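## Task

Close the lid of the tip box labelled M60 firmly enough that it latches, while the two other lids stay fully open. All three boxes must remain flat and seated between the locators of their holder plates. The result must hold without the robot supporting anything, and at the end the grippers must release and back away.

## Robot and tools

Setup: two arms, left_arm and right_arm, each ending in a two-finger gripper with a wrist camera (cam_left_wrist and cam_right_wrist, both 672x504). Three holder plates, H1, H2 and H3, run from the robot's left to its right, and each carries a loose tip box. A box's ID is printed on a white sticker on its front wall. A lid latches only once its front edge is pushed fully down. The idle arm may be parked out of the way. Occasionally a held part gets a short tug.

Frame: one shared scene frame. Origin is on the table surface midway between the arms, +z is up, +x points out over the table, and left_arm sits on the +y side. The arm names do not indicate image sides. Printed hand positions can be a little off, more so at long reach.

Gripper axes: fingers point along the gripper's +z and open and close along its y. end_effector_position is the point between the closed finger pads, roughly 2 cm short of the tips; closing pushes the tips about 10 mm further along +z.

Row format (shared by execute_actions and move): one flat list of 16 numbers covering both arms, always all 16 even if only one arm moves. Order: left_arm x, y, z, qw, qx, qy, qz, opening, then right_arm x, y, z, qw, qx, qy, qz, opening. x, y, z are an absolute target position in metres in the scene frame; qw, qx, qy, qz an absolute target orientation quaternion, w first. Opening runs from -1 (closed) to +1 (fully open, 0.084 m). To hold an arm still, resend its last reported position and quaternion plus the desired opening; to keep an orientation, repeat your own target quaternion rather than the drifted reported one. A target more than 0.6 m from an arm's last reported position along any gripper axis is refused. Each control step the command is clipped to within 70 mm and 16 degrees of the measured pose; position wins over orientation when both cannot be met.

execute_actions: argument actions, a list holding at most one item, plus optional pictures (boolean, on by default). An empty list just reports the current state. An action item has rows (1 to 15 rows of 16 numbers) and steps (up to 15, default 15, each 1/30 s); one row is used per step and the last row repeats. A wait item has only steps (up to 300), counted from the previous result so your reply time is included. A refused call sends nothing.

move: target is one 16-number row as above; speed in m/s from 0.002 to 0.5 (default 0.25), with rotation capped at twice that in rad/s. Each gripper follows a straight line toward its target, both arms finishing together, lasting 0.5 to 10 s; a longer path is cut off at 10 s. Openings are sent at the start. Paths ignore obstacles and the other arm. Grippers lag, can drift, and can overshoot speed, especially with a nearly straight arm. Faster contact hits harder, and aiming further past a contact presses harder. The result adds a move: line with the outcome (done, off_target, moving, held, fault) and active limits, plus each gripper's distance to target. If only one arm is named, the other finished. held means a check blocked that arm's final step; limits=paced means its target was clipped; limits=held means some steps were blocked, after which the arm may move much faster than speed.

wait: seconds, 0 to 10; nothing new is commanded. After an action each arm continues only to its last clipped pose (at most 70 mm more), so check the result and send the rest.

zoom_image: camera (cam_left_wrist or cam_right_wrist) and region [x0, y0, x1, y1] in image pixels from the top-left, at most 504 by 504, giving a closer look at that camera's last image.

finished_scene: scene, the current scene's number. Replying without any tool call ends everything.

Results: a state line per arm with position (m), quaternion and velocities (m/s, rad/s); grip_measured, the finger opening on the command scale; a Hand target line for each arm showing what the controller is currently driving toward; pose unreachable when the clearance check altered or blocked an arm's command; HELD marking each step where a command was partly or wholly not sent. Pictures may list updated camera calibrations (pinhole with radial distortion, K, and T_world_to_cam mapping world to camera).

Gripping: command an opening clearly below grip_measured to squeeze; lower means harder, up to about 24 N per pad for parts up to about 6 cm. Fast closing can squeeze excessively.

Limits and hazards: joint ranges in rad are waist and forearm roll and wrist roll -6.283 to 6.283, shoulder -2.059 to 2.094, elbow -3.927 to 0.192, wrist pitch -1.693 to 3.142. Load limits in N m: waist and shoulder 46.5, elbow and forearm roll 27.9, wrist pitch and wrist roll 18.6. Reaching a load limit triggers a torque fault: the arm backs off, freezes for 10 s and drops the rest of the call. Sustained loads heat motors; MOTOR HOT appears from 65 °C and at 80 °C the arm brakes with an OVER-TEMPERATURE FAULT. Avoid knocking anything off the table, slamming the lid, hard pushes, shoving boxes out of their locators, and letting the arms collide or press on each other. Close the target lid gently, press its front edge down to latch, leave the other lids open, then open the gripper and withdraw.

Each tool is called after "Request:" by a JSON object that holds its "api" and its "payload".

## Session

Request:
{"api": "execute_actions", "payload": {"actions": []}}

Scene clock: 0.00 s of 7200.00 s.
left_arm: end_effector_position=(+0.0963, +0.7982, +0.1434) grip_measured=+1.00 end_effector_quat_wxyz=(+0.073, -0.372, +0.784, -0.491) end_effector_velocity=(+0.000, -0.001, -0.000) end_effector_angular_velocity=(-0.002, -0.001, -0.001) | right_arm: end_effector_position=(+0.2717, -0.0257, +0.3605) grip_measured=+1.00 end_effector_quat_wxyz=(+0.427, -0.090, +0.900, -0.008) end_effector_velocity=(-0.000, +0.000, +0.000) end_effector_angular_velocity=(+0.002, +0.000, -0.000)
Joint positions: left_arm=[ 1.772  0.716 -1.72  -0.53   1.911 -2.384  0.084] | right_arm=[ 1.499 -0.573 -0.741 -0.923  1.215 -1.642  0.084]
Joint velocities: left_arm=[-0.    -0.001  0.002  0.     0.001  0.002  0.   ] | right_arm=[ 0.    -0.    -0.     0.    -0.     0.001 -0.   ]
Motor temperatures (°C, as the motors report them): left_arm=[31 31 30 32 36 36] | right_arm=[33 33 33 32 33 31]
Hand target (left_arm): +0.096, +0.798, +0.143; +0.073, -0.372, +0.784, -0.491
Hand target (right_arm): +0.272, -0.026, +0.360; +0.427, -0.090, +0.900, -0.008
camera_calibration (this result's frames):
cam_left_wrist: T_world_to_cam=[[-0.506985, 0.247109, -0.825775, 0.00461267], [0.720343, 0.647588, -0.248467, -0.479919], [0.473363, -0.72081, -0.50632, 0.734084], [0, 0, 0, 1]] pos_world=[0.000556567, 0.838785, 0.256246]
cam_right_wrist: T_world_to_cam=[[-0.152317, 0.984425, -0.0877867, 0.136707], [0.64098, 0.166004, 0.749391, -0.368887], [0.752293, 0.0578753, -0.656282, 0.160776], [0, 0, 0, 1]] pos_world=[0.136322, -0.0826464, 0.393956]

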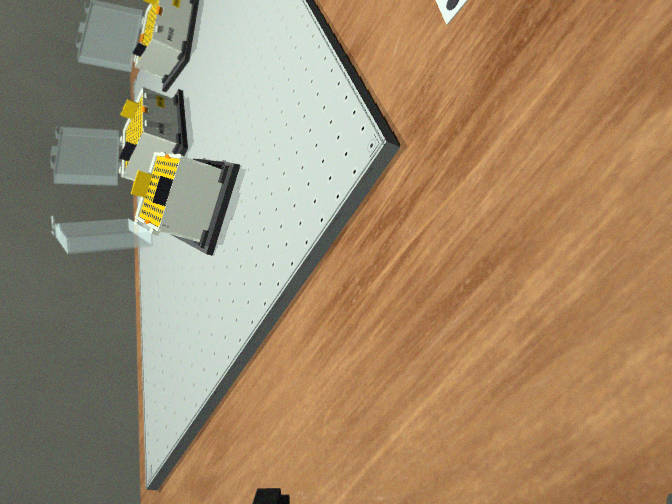

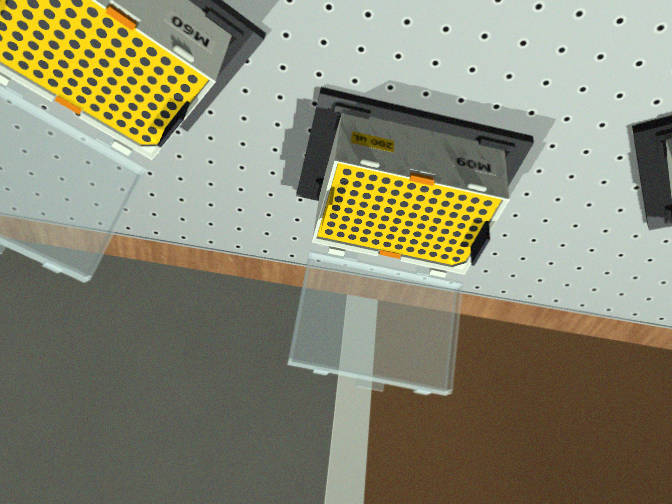

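Request:
{"api": "zoom_image", "payload": {"camera": "cam_right_wrist", "region": [100,0,540,200]}}

Region (100, 0, 540, 200) of cam_right_wrist's 672x504 image, scaled by 1.145, with more detail than that image has; it fills the top 229 rows of this view, and the rest is white.

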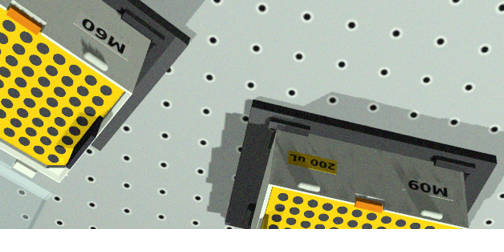

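Request:
{"api": "zoom_image", "payload": {"camera": "cam_right_wrist", "region": [150,0,230,60]}}

Request:
{"api": "zoom_image", "payload": {"camera": "cam_right_wrist", "region": [340,120,520,200]}}

Region (150, 0, 230, 60) of cam_right_wrist's 672x504 image, scaled by 6.300, with more detail than that image has; it fills the top 378 rows of this view, and the rest is white.

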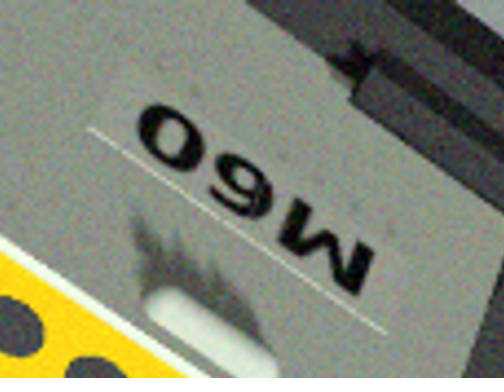

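Region (340, 120, 520, 200) of cam_right_wrist's 672x504 image, scaled by 2.800, with more detail than that image has.

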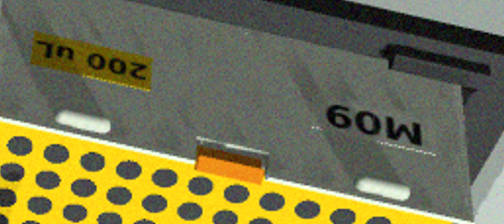

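Request:
{"api": "move", "payload": {"target": [0.0963,0.7982,0.1434,0.073,-0.372,0.784,-0.491,1,0.45,-0.25,0.32,0,0,1,0,-1]}}

Scene clock: 12.17 s of 7200.00 s.
left_arm: end_effector_position=(+0.0963, +0.7982, +0.1434) grip_measured=+1.00 end_effector_quat_wxyz=(+0.073, -0.372, +0.784, -0.491) end_effector_velocity=(-0.000, +0.000, +0.000) end_effector_angular_velocity=(+0.001, +0.001, +0.001) | right_arm: end_effector_position=(+0.4497, -0.2489, +0.3207) grip_measured=-1.00 end_effector_quat_wxyz=(+0.001, -0.000, +1.000, +0.002) end_effector_velocity=(+0.001, -0.001, -0.000) end_effector_angular_velocity=(-0.001, +0.010, -0.000)
Joint positions: left_arm=[ 1.772  0.716 -1.719 -0.53   1.911 -2.384  0.084] | right_arm=[ 0.354 -0.218 -1.175  0.003  1.39  -2.888  0.   ]
Joint velocities: left_arm=[ 0.001 -0.    -0.001  0.    -0.001 -0.001 -0.   ] | right_arm=[-0.004  0.01  -0.011  0.001  0.01  -0.004  0.   ]
Motor temperatures (°C, as the motors report them): left_arm=[31 33 33 32 35 36] | right_arm=[33 33 40 32 33 31]
Hand target (left_arm): +0.096, +0.798, +0.143; +0.073, -0.372, +0.784, -0.491
Hand target (right_arm): +0.450, -0.249, +0.320; +0.000, -0.000, +1.000, +0.002
Off the commanded pose (left_arm): 0.000 m, 0 deg.
Off the commanded pose (right_arm): 0.001 m, 0 deg.
After step 90, 6.83 s passed at rest.
move: done
camera_calibration (this result's frames):
cam_left_wrist: T_world_to_cam=[[-0.506586, 0.247266, -0.825972, 0.00445382], [0.720287, 0.647902, -0.247808, -0.480268], [0.473875, -0.720473, -0.506321, 0.733777], [0, 0, 0, 1]] pos_world=[0.000468937, 0.838732, 0.256191]
cam_right_wrist: T_world_to_cam=[[0.00287391, 0.999991, 0.00322729, 0.284943], [0.999661, -0.00278944, -0.025879, -0.370812], [-0.0258697, 0.00330057, -0.99966, 0.460146], [0, 0, 0, 1]] pos_world=[0.381772, -0.287493, 0.449473]

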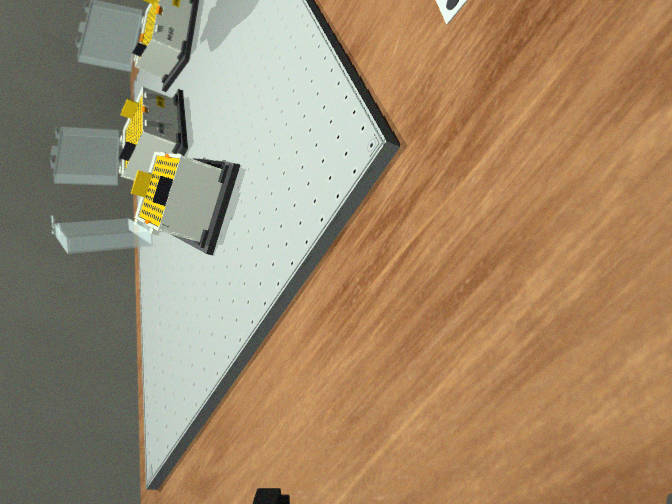

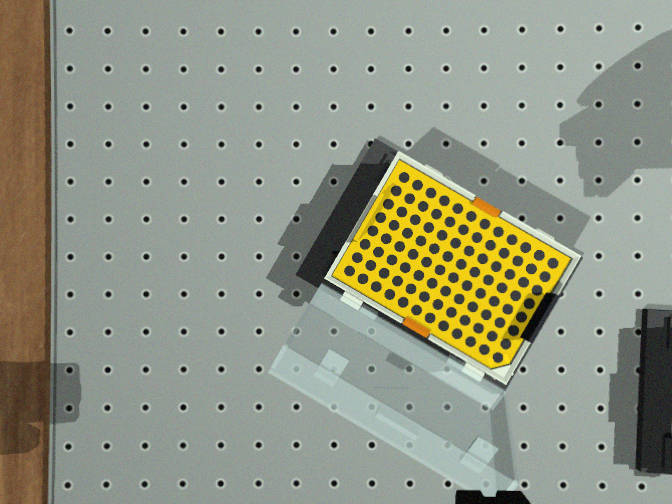

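Request:
{"api": "move", "payload": {"target": [0.0963,0.7982,0.1434,0.073,-0.372,0.784,-0.491,1,0.475,-0.39,0.08,0,0,0.906,0.423,-1], "speed": 0.15}}

Request:
{"api": "move", "payload": {"target": [0.0963,0.7982,0.1434,0.073,-0.372,0.784,-0.491,1,0.475,-0.32,0.066,0,0,0.906,0.423,-1], "speed": 0.05}}

Scene clock: 30.33 s of 7200.00 s.
left_arm: end_effector_position=(+0.0963, +0.7982, +0.1434) grip_measured=+1.00 end_effector_quat_wxyz=(+0.073, -0.372, +0.784, -0.491) end_effector_velocity=(-0.000, -0.000, +0.000) end_effector_angular_velocity=(-0.001, +0.001, +0.001) | right_arm: end_effector_position=(+0.4754, -0.3896, +0.0810) grip_measured=-1.00 end_effector_quat_wxyz=(+0.002, +0.000, +0.906, +0.422) end_effector_velocity=(-0.000, -0.000, -0.002) end_effector_angular_velocity=(+0.007, +0.003, +0.002)
Joint positions: left_arm=[ 1.772  0.716 -1.719 -0.53   1.911 -2.384  0.084] | right_arm=[-0.353  0.381 -1.048  0.809  1.266 -4.092  0.   ]
Joint velocities: left_arm=[ 0.001 -0.001  0.001  0.    -0.    -0.001 -0.   ] | right_arm=[-0.003  0.01  -0.005  0.     0.006 -0.004  0.   ]
Motor temperatures (°C, as the motors report them): left_arm=[31 34 35 32 35 36] | right_arm=[33 34 44 32 34 31]
Hand target (left_arm): +0.096, +0.798, +0.143; +0.073, -0.372, +0.784, -0.491
Hand target (right_arm): +0.475, -0.390, +0.081; +0.001, +0.000, +0.906, +0.423
Off the commanded pose (left_arm): 0.000 m, 0 deg.
Off the commanded pose (right_arm): 0.001 m, 0 deg.
After step 90, 11.83 s passed at rest.
move: done
camera_calibration (this result's frames):
cam_left_wrist: T_world_to_cam=[[-0.506587, 0.247267, -0.825971, 0.0044528], [0.720286, 0.647903, -0.247808, -0.480269], [0.473875, -0.720472, -0.506323, 0.733776], [0, 0, 0, 1]] pos_world=[0.000468782, 0.838732, 0.256191]
cam_right_wrist: T_world_to_cam=[[0.00258343, 0.643135, 0.765749, 0.225704], [0.999693, 0.0172216, -0.0178367, -0.396008], [-0.0246589, 0.765559, -0.642892, 0.489085], [0, 0, 0, 1]] pos_world=[0.407364, -0.512762, 0.134532]

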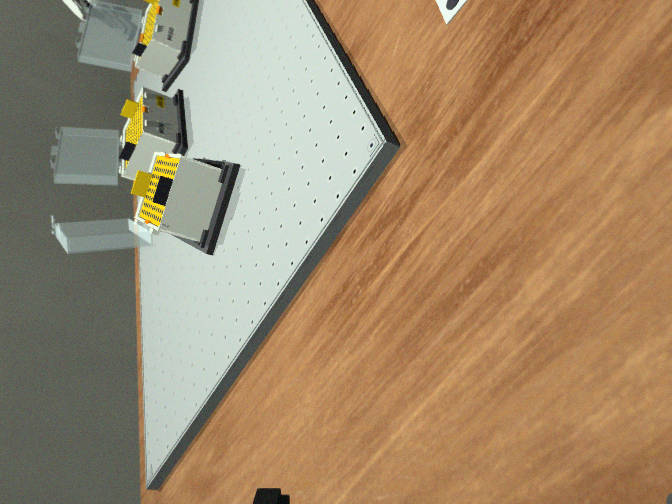

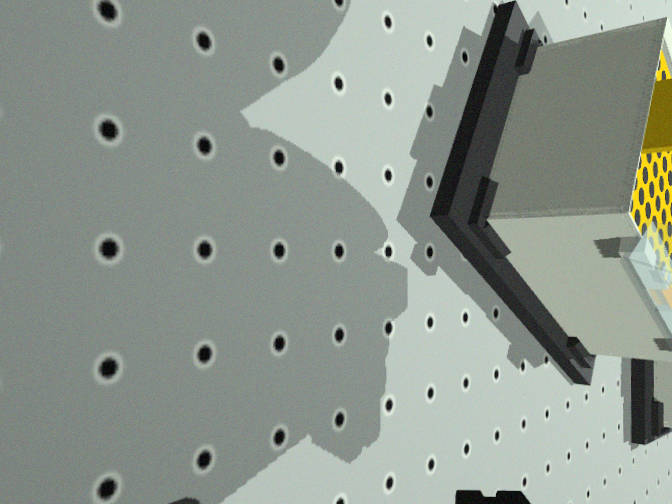

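Scene clock: 32.10 s of 7200.00 s.
left_arm: end_effector_position=(+0.0963, +0.7982, +0.1434) grip_measured=+1.00 end_effector_quat_wxyz=(+0.073, -0.372, +0.784, -0.491) end_effector_velocity=(+0.000, -0.001, -0.001) end_effector_angular_velocity=(-0.004, +0.001, -0.001) | right_arm: end_effector_position=(+0.4748, -0.3204, +0.0660) grip_measured=-1.00 end_effector_quat_wxyz=(-0.000, +0.000, +0.906, +0.423) end_effector_velocity=(+0.001, +0.001, +0.000) end_effector_angular_velocity=(-0.001, -0.002, -0.002)
Joint positions: left_arm=[ 1.772  0.716 -1.719 -0.53   1.911 -2.384  0.084] | right_arm=[-0.199  0.35  -0.941  0.931  1.151 -4.089  0.   ]
Joint velocities: left_arm=[-0.001  0.001  0.002  0.001  0.001 -0.001 -0.   ] | right_arm=[ 0.003 -0.001  0.001  0.004 -0.004  0.     0.   ]
Motor temperatures (°C, as the motors report them): left_arm=[31 34 35 32 35 36] | right_arm=[33 34 43 32 34 31]
Hand target (left_arm): +0.096, +0.798, +0.143; +0.073, -0.372, +0.784, -0.491
Hand target (right_arm): +0.475, -0.320, +0.066; -0.000, +0.000, +0.906, +0.423
Off the commanded pose (left_arm): 0.000 m, 0 deg.
Off the commanded pose (right_arm): 0.000 m, 0 deg.
move: done
camera_calibration (this result's frames):
cam_left_wrist: T_world_to_cam=[[-0.506587, 0.247267, -0.825971, 0.00445286], [0.720286, 0.647903, -0.247808, -0.480269], [0.473875, -0.720472, -0.506323, 0.733776], [0, 0, 0, 1]] pos_world=[0.0004688, 0.838732, 0.256191]
cam_right_wrist: T_world_to_cam=[[0.00366162, 0.642428, 0.766337, 0.191881], [0.999615, 0.0187289, -0.0204768, -0.396209], [-0.0275075, 0.766117, -0.642112, 0.427995], [0, 0, 0, 1]] pos_world=[0.407127, -0.443744, 0.119662]

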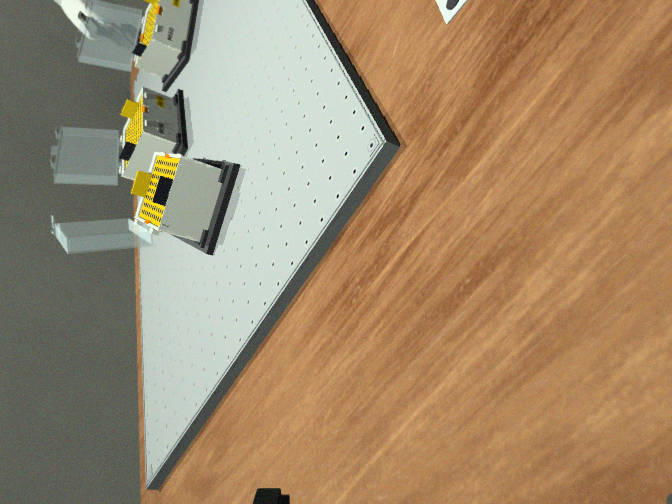

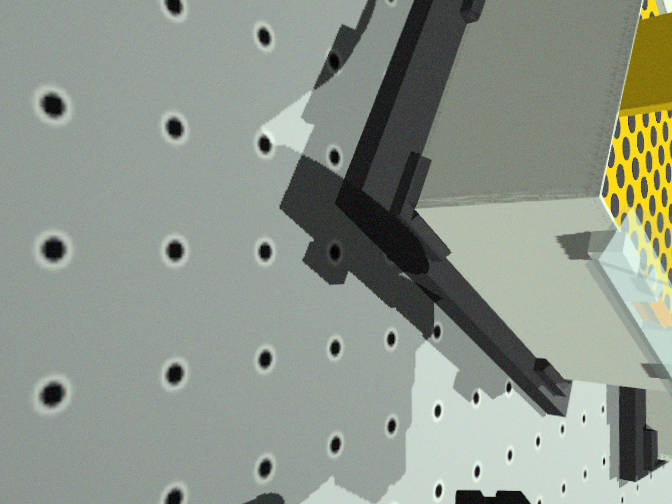

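Request:
{"api": "move", "payload": {"target": [0.0963,0.7982,0.1434,0.073,-0.372,0.784,-0.491,1,0.48,-0.30,0.07,0,0,0.906,0.423,-1], "speed": 0.05}}

Request:
{"api": "move", "payload": {"target": [0.0963,0.7982,0.1434,0.073,-0.372,0.784,-0.491,1,0.455,-0.285,0.15,0,0,0.906,0.423,-1], "speed": 0.06}}

Request:
{"api": "move", "payload": {"target": [0.0963,0.7982,0.1434,0.073,-0.372,0.784,-0.491,1,0.40,-0.255,0.14,0,0,0.906,0.423,-1], "speed": 0.06}}

Request:
{"api": "move", "payload": {"target": [0.0963,0.7982,0.1434,0.073,-0.372,0.784,-0.491,1,0.40,-0.22,0.27,0,0,1,0,-1], "speed": 0.12}}

Scene clock: 40.57 s of 7200.00 s.
left_arm: end_effector_position=(+0.0963, +0.7982, +0.1434) grip_measured=+1.00 end_effector_quat_wxyz=(+0.073, -0.372, +0.784, -0.491) end_effector_velocity=(+0.000, +0.000, +0.001) end_effector_angular_velocity=(+0.001, +0.000, -0.001) | right_arm: end_effector_position=(+0.4799, -0.3002, +0.0699) grip_measured=-1.00 end_effector_quat_wxyz=(-0.000, +0.000, +0.906, +0.423) end_effector_velocity=(+0.001, +0.001, -0.000) end_effector_angular_velocity=(-0.001, -0.001, -0.001)
Joint positions: left_arm=[ 1.772  0.716 -1.719 -0.53   1.911 -2.384  0.084] | right_arm=[-0.15   0.338 -0.934  0.963  1.132 -4.067  0.   ]
Joint velocities: left_arm=[-0.001 -0.001 -0.002 -0.     0.002 -0.001 -0.   ] | right_arm=[ 0.003 -0.     0.     0.002 -0.003  0.001  0.   ]
Motor temperatures (°C, as the motors report them): left_arm=[31 35 35 32 35 36] | right_arm=[33 35 42 32 34 31]
Hand target (left_arm): +0.096, +0.798, +0.143; +0.073, -0.372, +0.784, -0.491
Hand target (right_arm): +0.480, -0.300, +0.070; -0.000, +0.000, +0.906, +0.423
Off the commanded pose (left_arm): 0.000 m, 0 deg.
Off the commanded pose (right_arm): 0.000 m, 0 deg.
After step 90, 4.67 s passed at rest.
move: done
camera_calibration (this result's frames):
cam_left_wrist: T_world_to_cam=[[-0.506587, 0.247267, -0.825971, 0.00445284], [0.720286, 0.647903, -0.247808, -0.480269], [0.473875, -0.720472, -0.506322, 0.733776], [0, 0, 0, 1]] pos_world=[0.000468777, 0.838732, 0.256191]
cam_right_wrist: T_world_to_cam=[[0.0036097, 0.642233, 0.766501, 0.175862], [0.999614, 0.0188038, -0.0204628, -0.401546], [-0.0275551, 0.766278, -0.641918, 0.415252], [0, 0, 0, 1]] pos_world=[0.412198, -0.423593, 0.123543]

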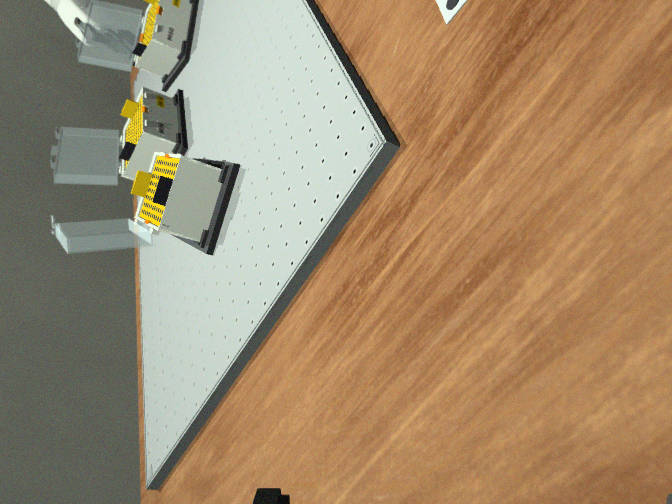

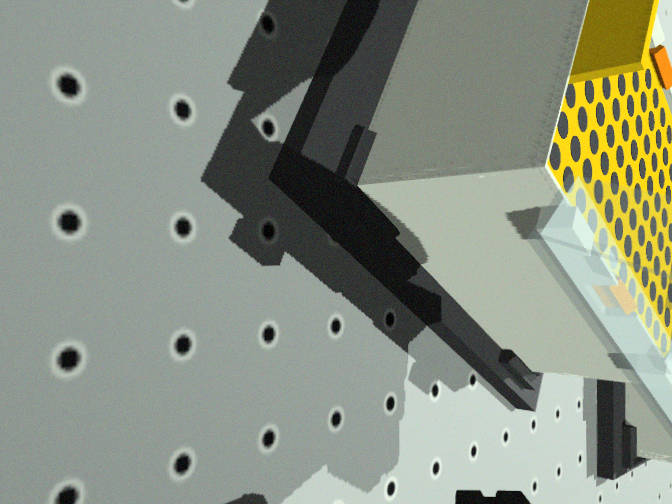

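Scene clock: 42.37 s of 7200.00 s.
left_arm: end_effector_position=(+0.0963, +0.7982, +0.1434) grip_measured=+1.00 end_effector_quat_wxyz=(+0.073, -0.372, +0.784, -0.491) end_effector_velocity=(-0.000, -0.000, -0.000) end_effector_angular_velocity=(-0.001, +0.000, +0.001) | right_arm: end_effector_position=(+0.4550, -0.2850, +0.1496) grip_measured=-1.00 end_effector_quat_wxyz=(-0.000, +0.000, +0.906, +0.423) end_effector_velocity=(-0.000, -0.000, +0.001) end_effector_angular_velocity=(-0.000, +0.000, -0.001)
Joint positions: left_arm=[ 1.772  0.716 -1.719 -0.53   1.911 -2.384  0.084] | right_arm=[-0.145  0.074 -0.834  0.912  1.227 -3.922  0.   ]
Joint velocities: left_arm=[ 0.    -0.     0.002 -0.    -0.001  0.     0.   ] | right_arm=[-0.    -0.004  0.001 -0.001  0.001  0.004  0.   ]
Motor temperatures (°C, as the motors report them): left_arm=[31 35 35 32 35 36] | right_arm=[33 35 42 32 34 31]
Hand target (left_arm): +0.096, +0.798, +0.143; +0.073, -0.372, +0.784, -0.491
Hand target (right_arm): +0.455, -0.285, +0.150; +0.000, -0.000, +0.906, +0.423
Off the commanded pose (left_arm): 0.000 m, 0 deg.
Off the commanded pose (right_arm): 0.000 m, 0 deg.
move: done
camera_calibration (this result's frames):
cam_left_wrist: T_world_to_cam=[[-0.506587, 0.247267, -0.825971, 0.00445291], [0.720286, 0.647903, -0.247808, -0.480269], [0.473875, -0.720472, -0.506323, 0.733776], [0, 0, 0, 1]] pos_world=[0.000468756, 0.838732, 0.256191]
cam_right_wrist: T_world_to_cam=[[0.0036939, 0.641947, 0.76674, 0.104986], [0.999607, 0.0189307, -0.0206653, -0.375192], [-0.027781, 0.766516, -0.641625, 0.454154], [0, 0, 0, 1]] pos_world=[0.387274, -0.408409, 0.203147]

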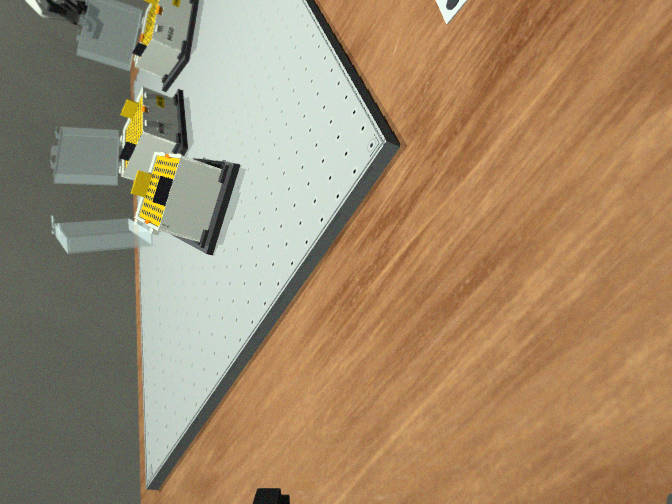

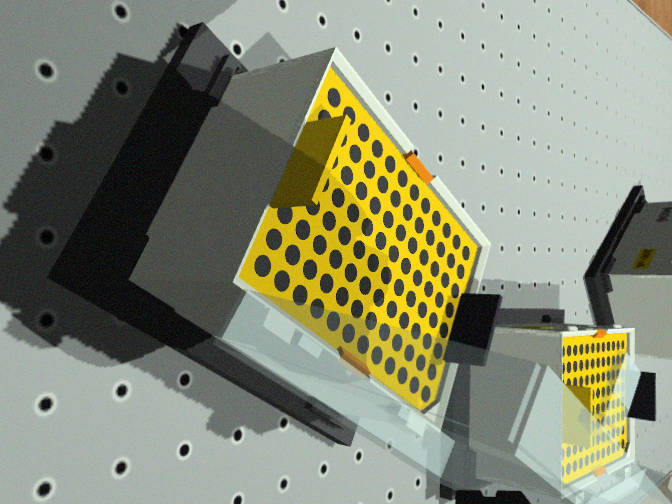

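Scene clock: 43.80 s of 7200.00 s.
left_arm: end_effector_position=(+0.0963, +0.7982, +0.1434) grip_measured=+1.00 end_effector_quat_wxyz=(+0.073, -0.372, +0.784, -0.491) end_effector_velocity=(+0.000, -0.000, +0.000) end_effector_angular_velocity=(+0.000, +0.001, -0.001) | right_arm: end_effector_position=(+0.4001, -0.2552, +0.1400) grip_measured=-1.00 end_effector_quat_wxyz=(+0.000, +0.000, +0.906, +0.423) end_effector_velocity=(-0.001, +0.001, -0.000) end_effector_angular_velocity=(-0.000, +0.000, -0.001)
Joint positions: left_arm=[ 1.772  0.716 -1.719 -0.53   1.911 -2.384  0.084] | right_arm=[-0.089 -0.091 -0.611  0.963  1.162 -3.95   0.   ]
Joint velocities: left_arm=[-0.001 -0.001  0.     0.     0.    -0.001 -0.   ] | right_arm=[ 0.002 -0.005  0.006  0.002 -0.002  0.001  0.   ]
Motor temperatures (°C, as the motors report them): left_arm=[31 35 35 32 35 36] | right_arm=[33 35 42 32 34 31]
Hand target (left_arm): +0.096, +0.798, +0.143; +0.073, -0.372, +0.784, -0.491
Hand target (right_arm): +0.400, -0.255, +0.140; -0.000, +0.000, +0.906, +0.423
Off the commanded pose (left_arm): 0.000 m, 0 deg.
Off the commanded pose (right_arm): 0.000 m, 0 deg.
move: done
camera_calibration (this result's frames):
cam_left_wrist: T_world_to_cam=[[-0.506587, 0.247267, -0.825971, 0.00445305], [0.720286, 0.647903, -0.247808, -0.480269], [0.473875, -0.720472, -0.506322, 0.733776], [0, 0, 0, 1]] pos_world=[0.000468761, 0.838732, 0.256191]
cam_right_wrist: T_world_to_cam=[[0.00347848, 0.642339, 0.766413, 0.0936896], [0.999617, 0.0188162, -0.020307, -0.32121], [-0.0274649, 0.76619, -0.642027, 0.423484], [0, 0, 0, 1]] pos_world=[0.332392, -0.378605, 0.193561]

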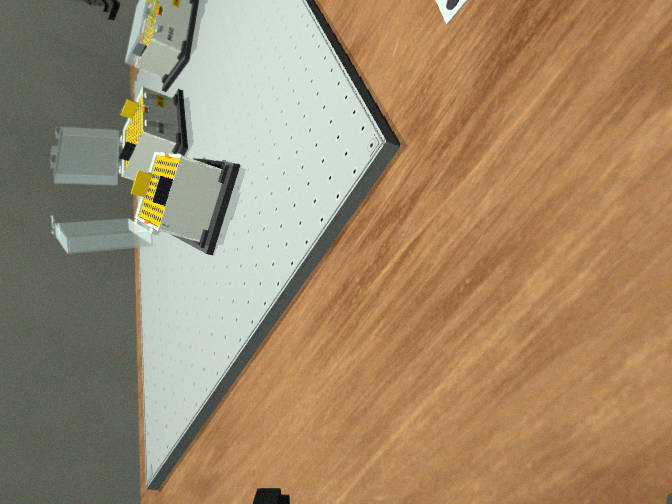

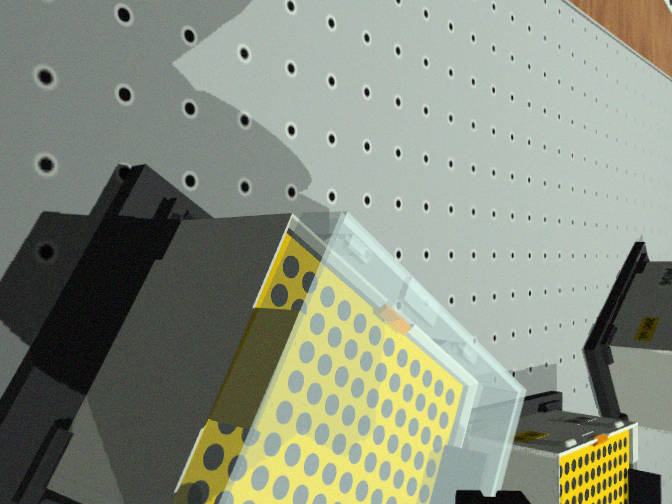

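Scene clock: 47.83 s of 7200.00 s.
left_arm: end_effector_position=(+0.0963, +0.7982, +0.1434) grip_measured=+1.00 end_effector_quat_wxyz=(+0.073, -0.372, +0.784, -0.491) end_effector_velocity=(+0.000, +0.000, -0.000) end_effector_angular_velocity=(+0.001, +0.000, -0.000) | right_arm: end_effector_position=(+0.4000, -0.2203, +0.2695) grip_measured=-1.00 end_effector_quat_wxyz=(-0.001, -0.001, +1.000, +0.000) end_effector_velocity=(+0.000, +0.000, +0.001) end_effector_angular_velocity=(-0.005, -0.001, +0.000)
Joint positions: left_arm=[ 1.772  0.716 -1.719 -0.53   1.911 -2.384  0.084] | right_arm=[ 0.461 -0.345 -0.912  0.002  1.259 -2.781  0.   ]
Joint velocities: left_arm=[-0.001 -0.     0.    -0.    -0.001  0.     0.   ] | right_arm=[ 0.004  0.002 -0.006 -0.006  0.005  0.005  0.   ]
Motor temperatures (°C, as the motors report them): left_arm=[31 35 35 32 35 36] | right_arm=[33 35 43 32 34 31]
Hand target (left_arm): +0.096, +0.798, +0.143; +0.073, -0.372, +0.784, -0.491
Hand target (right_arm): +0.400, -0.220, +0.270; -0.001, -0.001, +1.000, +0.000
Off the commanded pose (left_arm): 0.000 m, 0 deg.
Off the commanded pose (right_arm): 0.001 m, 0 deg.
move: done
camera_calibration (this result's frames):
cam_left_wrist: T_world_to_cam=[[-0.506587, 0.247267, -0.825971, 0.00445292], [0.720286, 0.647903, -0.247808, -0.480269], [0.473875, -0.720472, -0.506322, 0.733776], [0, 0, 0, 1]] pos_world=[0.00046874, 0.838732, 0.256191]
cam_right_wrist: T_world_to_cam=[[0.00189607, 0.999998, 0.000742314, 0.257731], [0.999567, -0.00187346, -0.0293577, -0.321172], [-0.0293562, 0.000797657, -0.999569, 0.408404], [0, 0, 0, 1]] pos_world=[0.332534, -0.258658, 0.398608]

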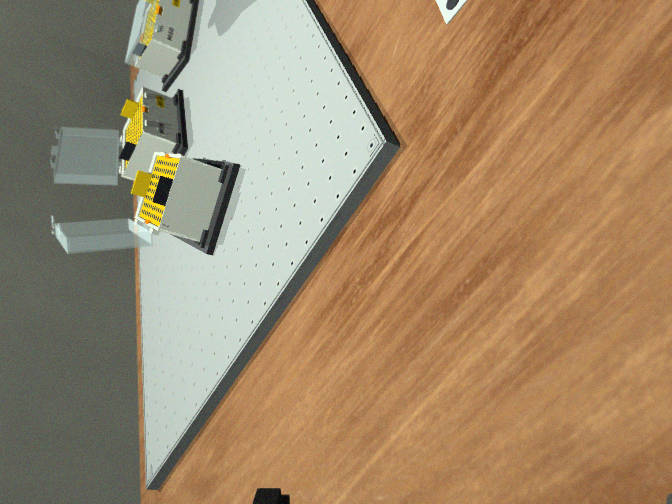

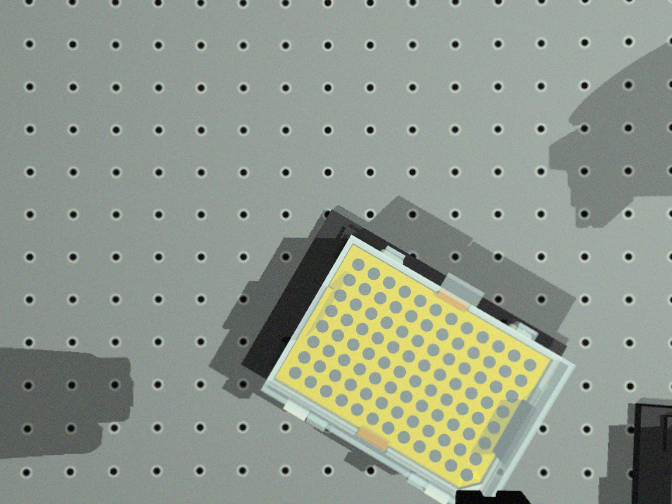

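Request:
{"api": "move", "payload": {"target": [0.0963,0.7982,0.1434,0.073,-0.372,0.784,-0.491,1,0.383,-0.211,0.13,0,0,1,0,-1], "speed": 0.12}}

Request:
{"api": "move", "payload": {"target": [0.0963,0.7982,0.1434,0.073,-0.372,0.784,-0.491,1,0.383,-0.211,0.095,0,0,1,0,-1], "speed": 0.025}}

Request:
{"api": "move", "payload": {"target": [0.0963,0.7982,0.1434,0.073,-0.372,0.784,-0.491,1,0.30,-0.25,0.25,0.3,0,0.954,0,-1], "speed": 0.15}}

Scene clock: 56.00 s of 7200.00 s.
left_arm: end_effector_position=(+0.0963, +0.7982, +0.1434) grip_measured=+1.00 end_effector_quat_wxyz=(+0.073, -0.372, +0.784, -0.491) end_effector_velocity=(-0.001, -0.000, -0.001) end_effector_angular_velocity=(-0.004, +0.002, +0.004) | right_arm: end_effector_position=(+0.3831, -0.2111, +0.1305) grip_measured=-1.00 end_effector_quat_wxyz=(+0.000, +0.000, +1.000, +0.000) end_effector_velocity=(-0.001, -0.000, -0.002) end_effector_angular_velocity=(-0.001, +0.002, -0.001)
Joint positions: left_arm=[ 1.772  0.716 -1.719 -0.53   1.911 -2.384  0.084] | right_arm=[ 0.502 -0.234 -0.595 -0.     0.829 -2.738  0.   ]
Joint velocities: left_arm=[ 0.002  0.002  0.002 -0.    -0.001 -0.002  0.   ] | right_arm=[ 0.     0.003  0.004 -0.    -0.005  0.001  0.   ]
Motor temperatures (°C, as the motors report them): left_arm=[31 35 35 32 35 36] | right_arm=[33 35 44 32 34 31]
Hand target (left_arm): +0.096, +0.798, +0.143; +0.073, -0.372, +0.784, -0.491
Hand target (right_arm): +0.383, -0.211, +0.130; +0.000, +0.000, +1.000, -0.000
Off the commanded pose (left_arm): 0.000 m, 0 deg.
Off the commanded pose (right_arm): 0.001 m, 0 deg.
After step 90, 3.53 s passed at rest.
move: done
camera_calibration (this result's frames):
cam_left_wrist: T_world_to_cam=[[-0.506587, 0.247267, -0.825971, 0.00445291], [0.720286, 0.647903, -0.247808, -0.480269], [0.473875, -0.720472, -0.506322, 0.733776], [0, 0, 0, 1]] pos_world=[0.000468778, 0.838732, 0.256191]
cam_right_wrist: T_world_to_cam=[[0.00392913, 0.999992, -0.00012551, 0.248053], [0.999634, -0.00393108, -0.0267656, -0.30915], [-0.0267659, -0.0000202986, -0.999642, 0.267837], [0, 0, 0, 1]] pos_world=[0.315232, -0.249261, 0.259498]

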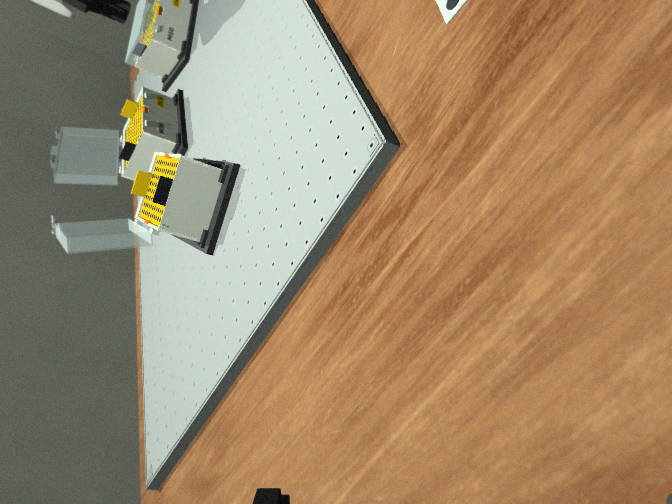

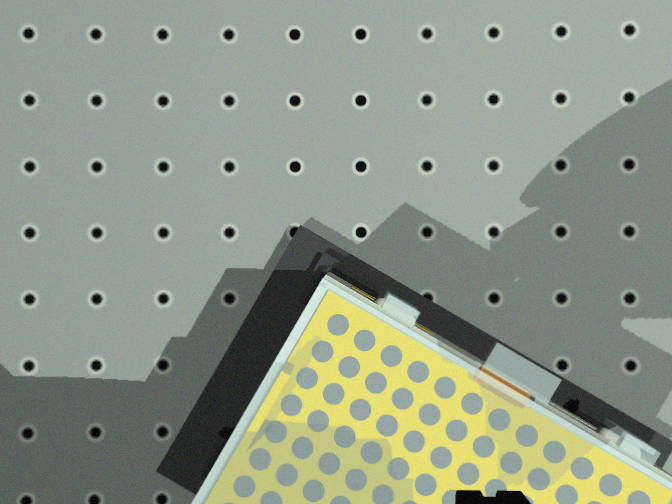

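Scene clock: 57.70 s of 7200.00 s.
left_arm: end_effector_position=(+0.0963, +0.7982, +0.1434) grip_measured=+1.00 end_effector_quat_wxyz=(+0.073, -0.372, +0.784, -0.491) end_effector_velocity=(+0.000, +0.001, +0.000) end_effector_angular_velocity=(+0.004, +0.000, -0.001) | right_arm: end_effector_position=(+0.3942, -0.2063, +0.1081) grip_measured=-1.00 end_effector_quat_wxyz=(+0.016, +0.000, +1.000, +0.007) end_effector_velocity=(+0.001, +0.000, +0.000) end_effector_angular_velocity=(+0.002, -0.004, -0.000)
Joint positions: left_arm=[ 1.772  0.716 -1.719 -0.53   1.911 -2.384  0.084] | right_arm=[ 0.502 -0.166 -0.578 -0.     0.71  -2.738  0.   ]
Joint velocities: left_arm=[-0.001 -0.    -0.002  0.    -0.001  0.     0.   ] | right_arm=[-0.     0.001 -0.001  0.    -0.004 -0.     0.   ]
Motor temperatures (°C, as the motors report them): left_arm=[31 35 35 32 35 36] | right_arm=[33 35 44 32 34 31]
Hand target (left_arm): +0.096, +0.798, +0.143; +0.073, -0.372, +0.784, -0.491
Hand target (right_arm): +0.383, -0.211, +0.095; -0.000, +0.000, +1.000, -0.000
Off the commanded pose (left_arm): 0.000 m, 0 deg.
Off the commanded pose (right_arm): 0.018 m, 2 deg.
move: off_target (right_arm)
camera_calibration (this result's frames):
cam_left_wrist: T_world_to_cam=[[-0.506587, 0.247267, -0.825971, 0.00445288], [0.720286, 0.647903, -0.247808, -0.480269], [0.473875, -0.720472, -0.506323, 0.733776], [0, 0, 0, 1]] pos_world=[0.000468766, 0.838732, 0.256191]
cam_right_wrist: T_world_to_cam=[[0.00340115, 0.999906, 0.0132493, 0.241865], [0.999987, -0.00345244, 0.00385057, -0.324214], [0.00389595, 0.0132361, -0.999905, 0.236354], [0, 0, 0, 1]] pos_world=[0.322467, -0.24609, 0.234376]

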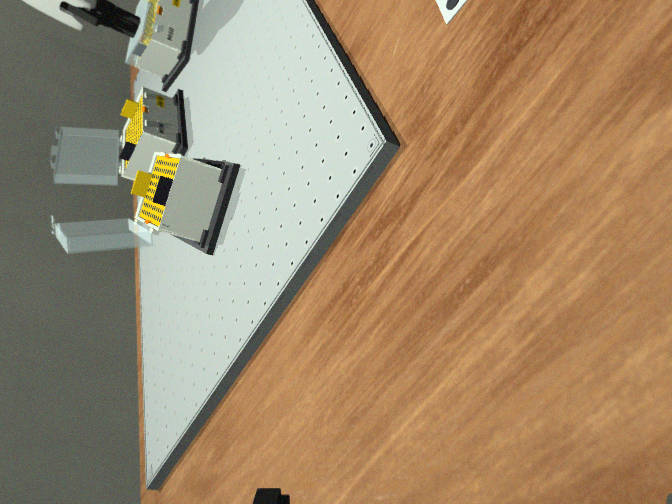

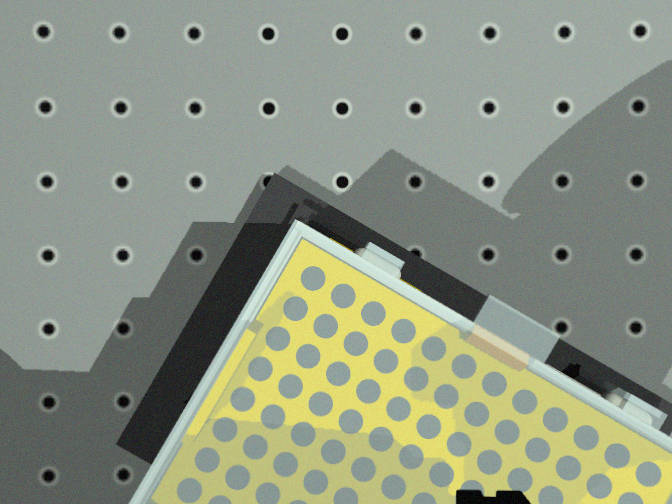

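Scene clock: 60.13 s of 7200.00 s.
left_arm: end_effector_position=(+0.0963, +0.7982, +0.1434) grip_measured=+1.00 end_effector_quat_wxyz=(+0.073, -0.372, +0.784, -0.491) end_effector_velocity=(+0.001, +0.001, +0.001) end_effector_angular_velocity=(+0.003, +0.000, -0.002) | right_arm: end_effector_position=(+0.3008, -0.2498, +0.2490) grip_measured=-1.00 end_effector_quat_wxyz=(+0.299, -0.000, +0.954, -0.000) end_effector_velocity=(-0.001, -0.000, +0.001) end_effector_angular_velocity=(-0.001, -0.005, -0.002)
Joint positions: left_arm=[ 1.772  0.716 -1.719 -0.53   1.911 -2.384  0.084] | right_arm=[ 0.744 -1.333 -0.126 -0.423  0.995 -2.349  0.   ]
Joint velocities: left_arm=[-0.002 -0.001 -0.003  0.001  0.001  0.     0.   ] | right_arm=[ 0.009 -0.011  0.001 -0.007  0.011  0.009  0.   ]
Motor temperatures (°C, as the motors report them): left_arm=[31 35 35 32 35 36] | right_arm=[33 35 44 32 34 31]
Hand target (left_arm): +0.096, +0.798, +0.143; +0.073, -0.372, +0.784, -0.491
Hand target (right_arm): +0.301, -0.250, +0.249; +0.300, -0.001, +0.954, -0.000
Off the commanded pose (left_arm): 0.000 m, 0 deg.
Off the commanded pose (right_arm): 0.001 m, 0 deg.
move: done
camera_calibration (this result's frames):
cam_left_wrist: T_world_to_cam=[[-0.506587, 0.247267, -0.825971, 0.00445275], [0.720286, 0.647903, -0.247808, -0.480269], [0.473875, -0.720472, -0.506323, 0.733776], [0, 0, 0, 1]] pos_world=[0.000468808, 0.838732, 0.256191]
cam_right_wrist: T_world_to_cam=[[0.00231884, 0.999997, 0.000625349, 0.28735], [0.836179, -0.00228195, 0.548452, -0.317497], [0.548452, -0.000748872, -0.836182, 0.170112], [0, 0, 0, 1]] pos_world=[0.17152, -0.287946, 0.316197]

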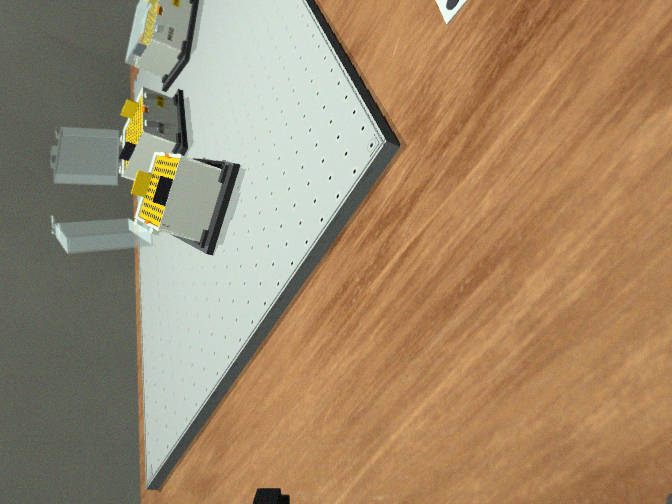

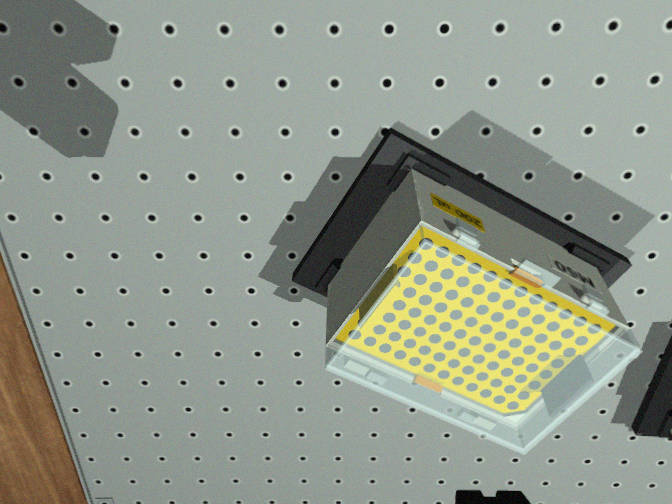

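Same stop height as the earlier success.

Request:
{"api": "finished_scene", "payload": {"scene": 2}}

The scene is finished: the task was done.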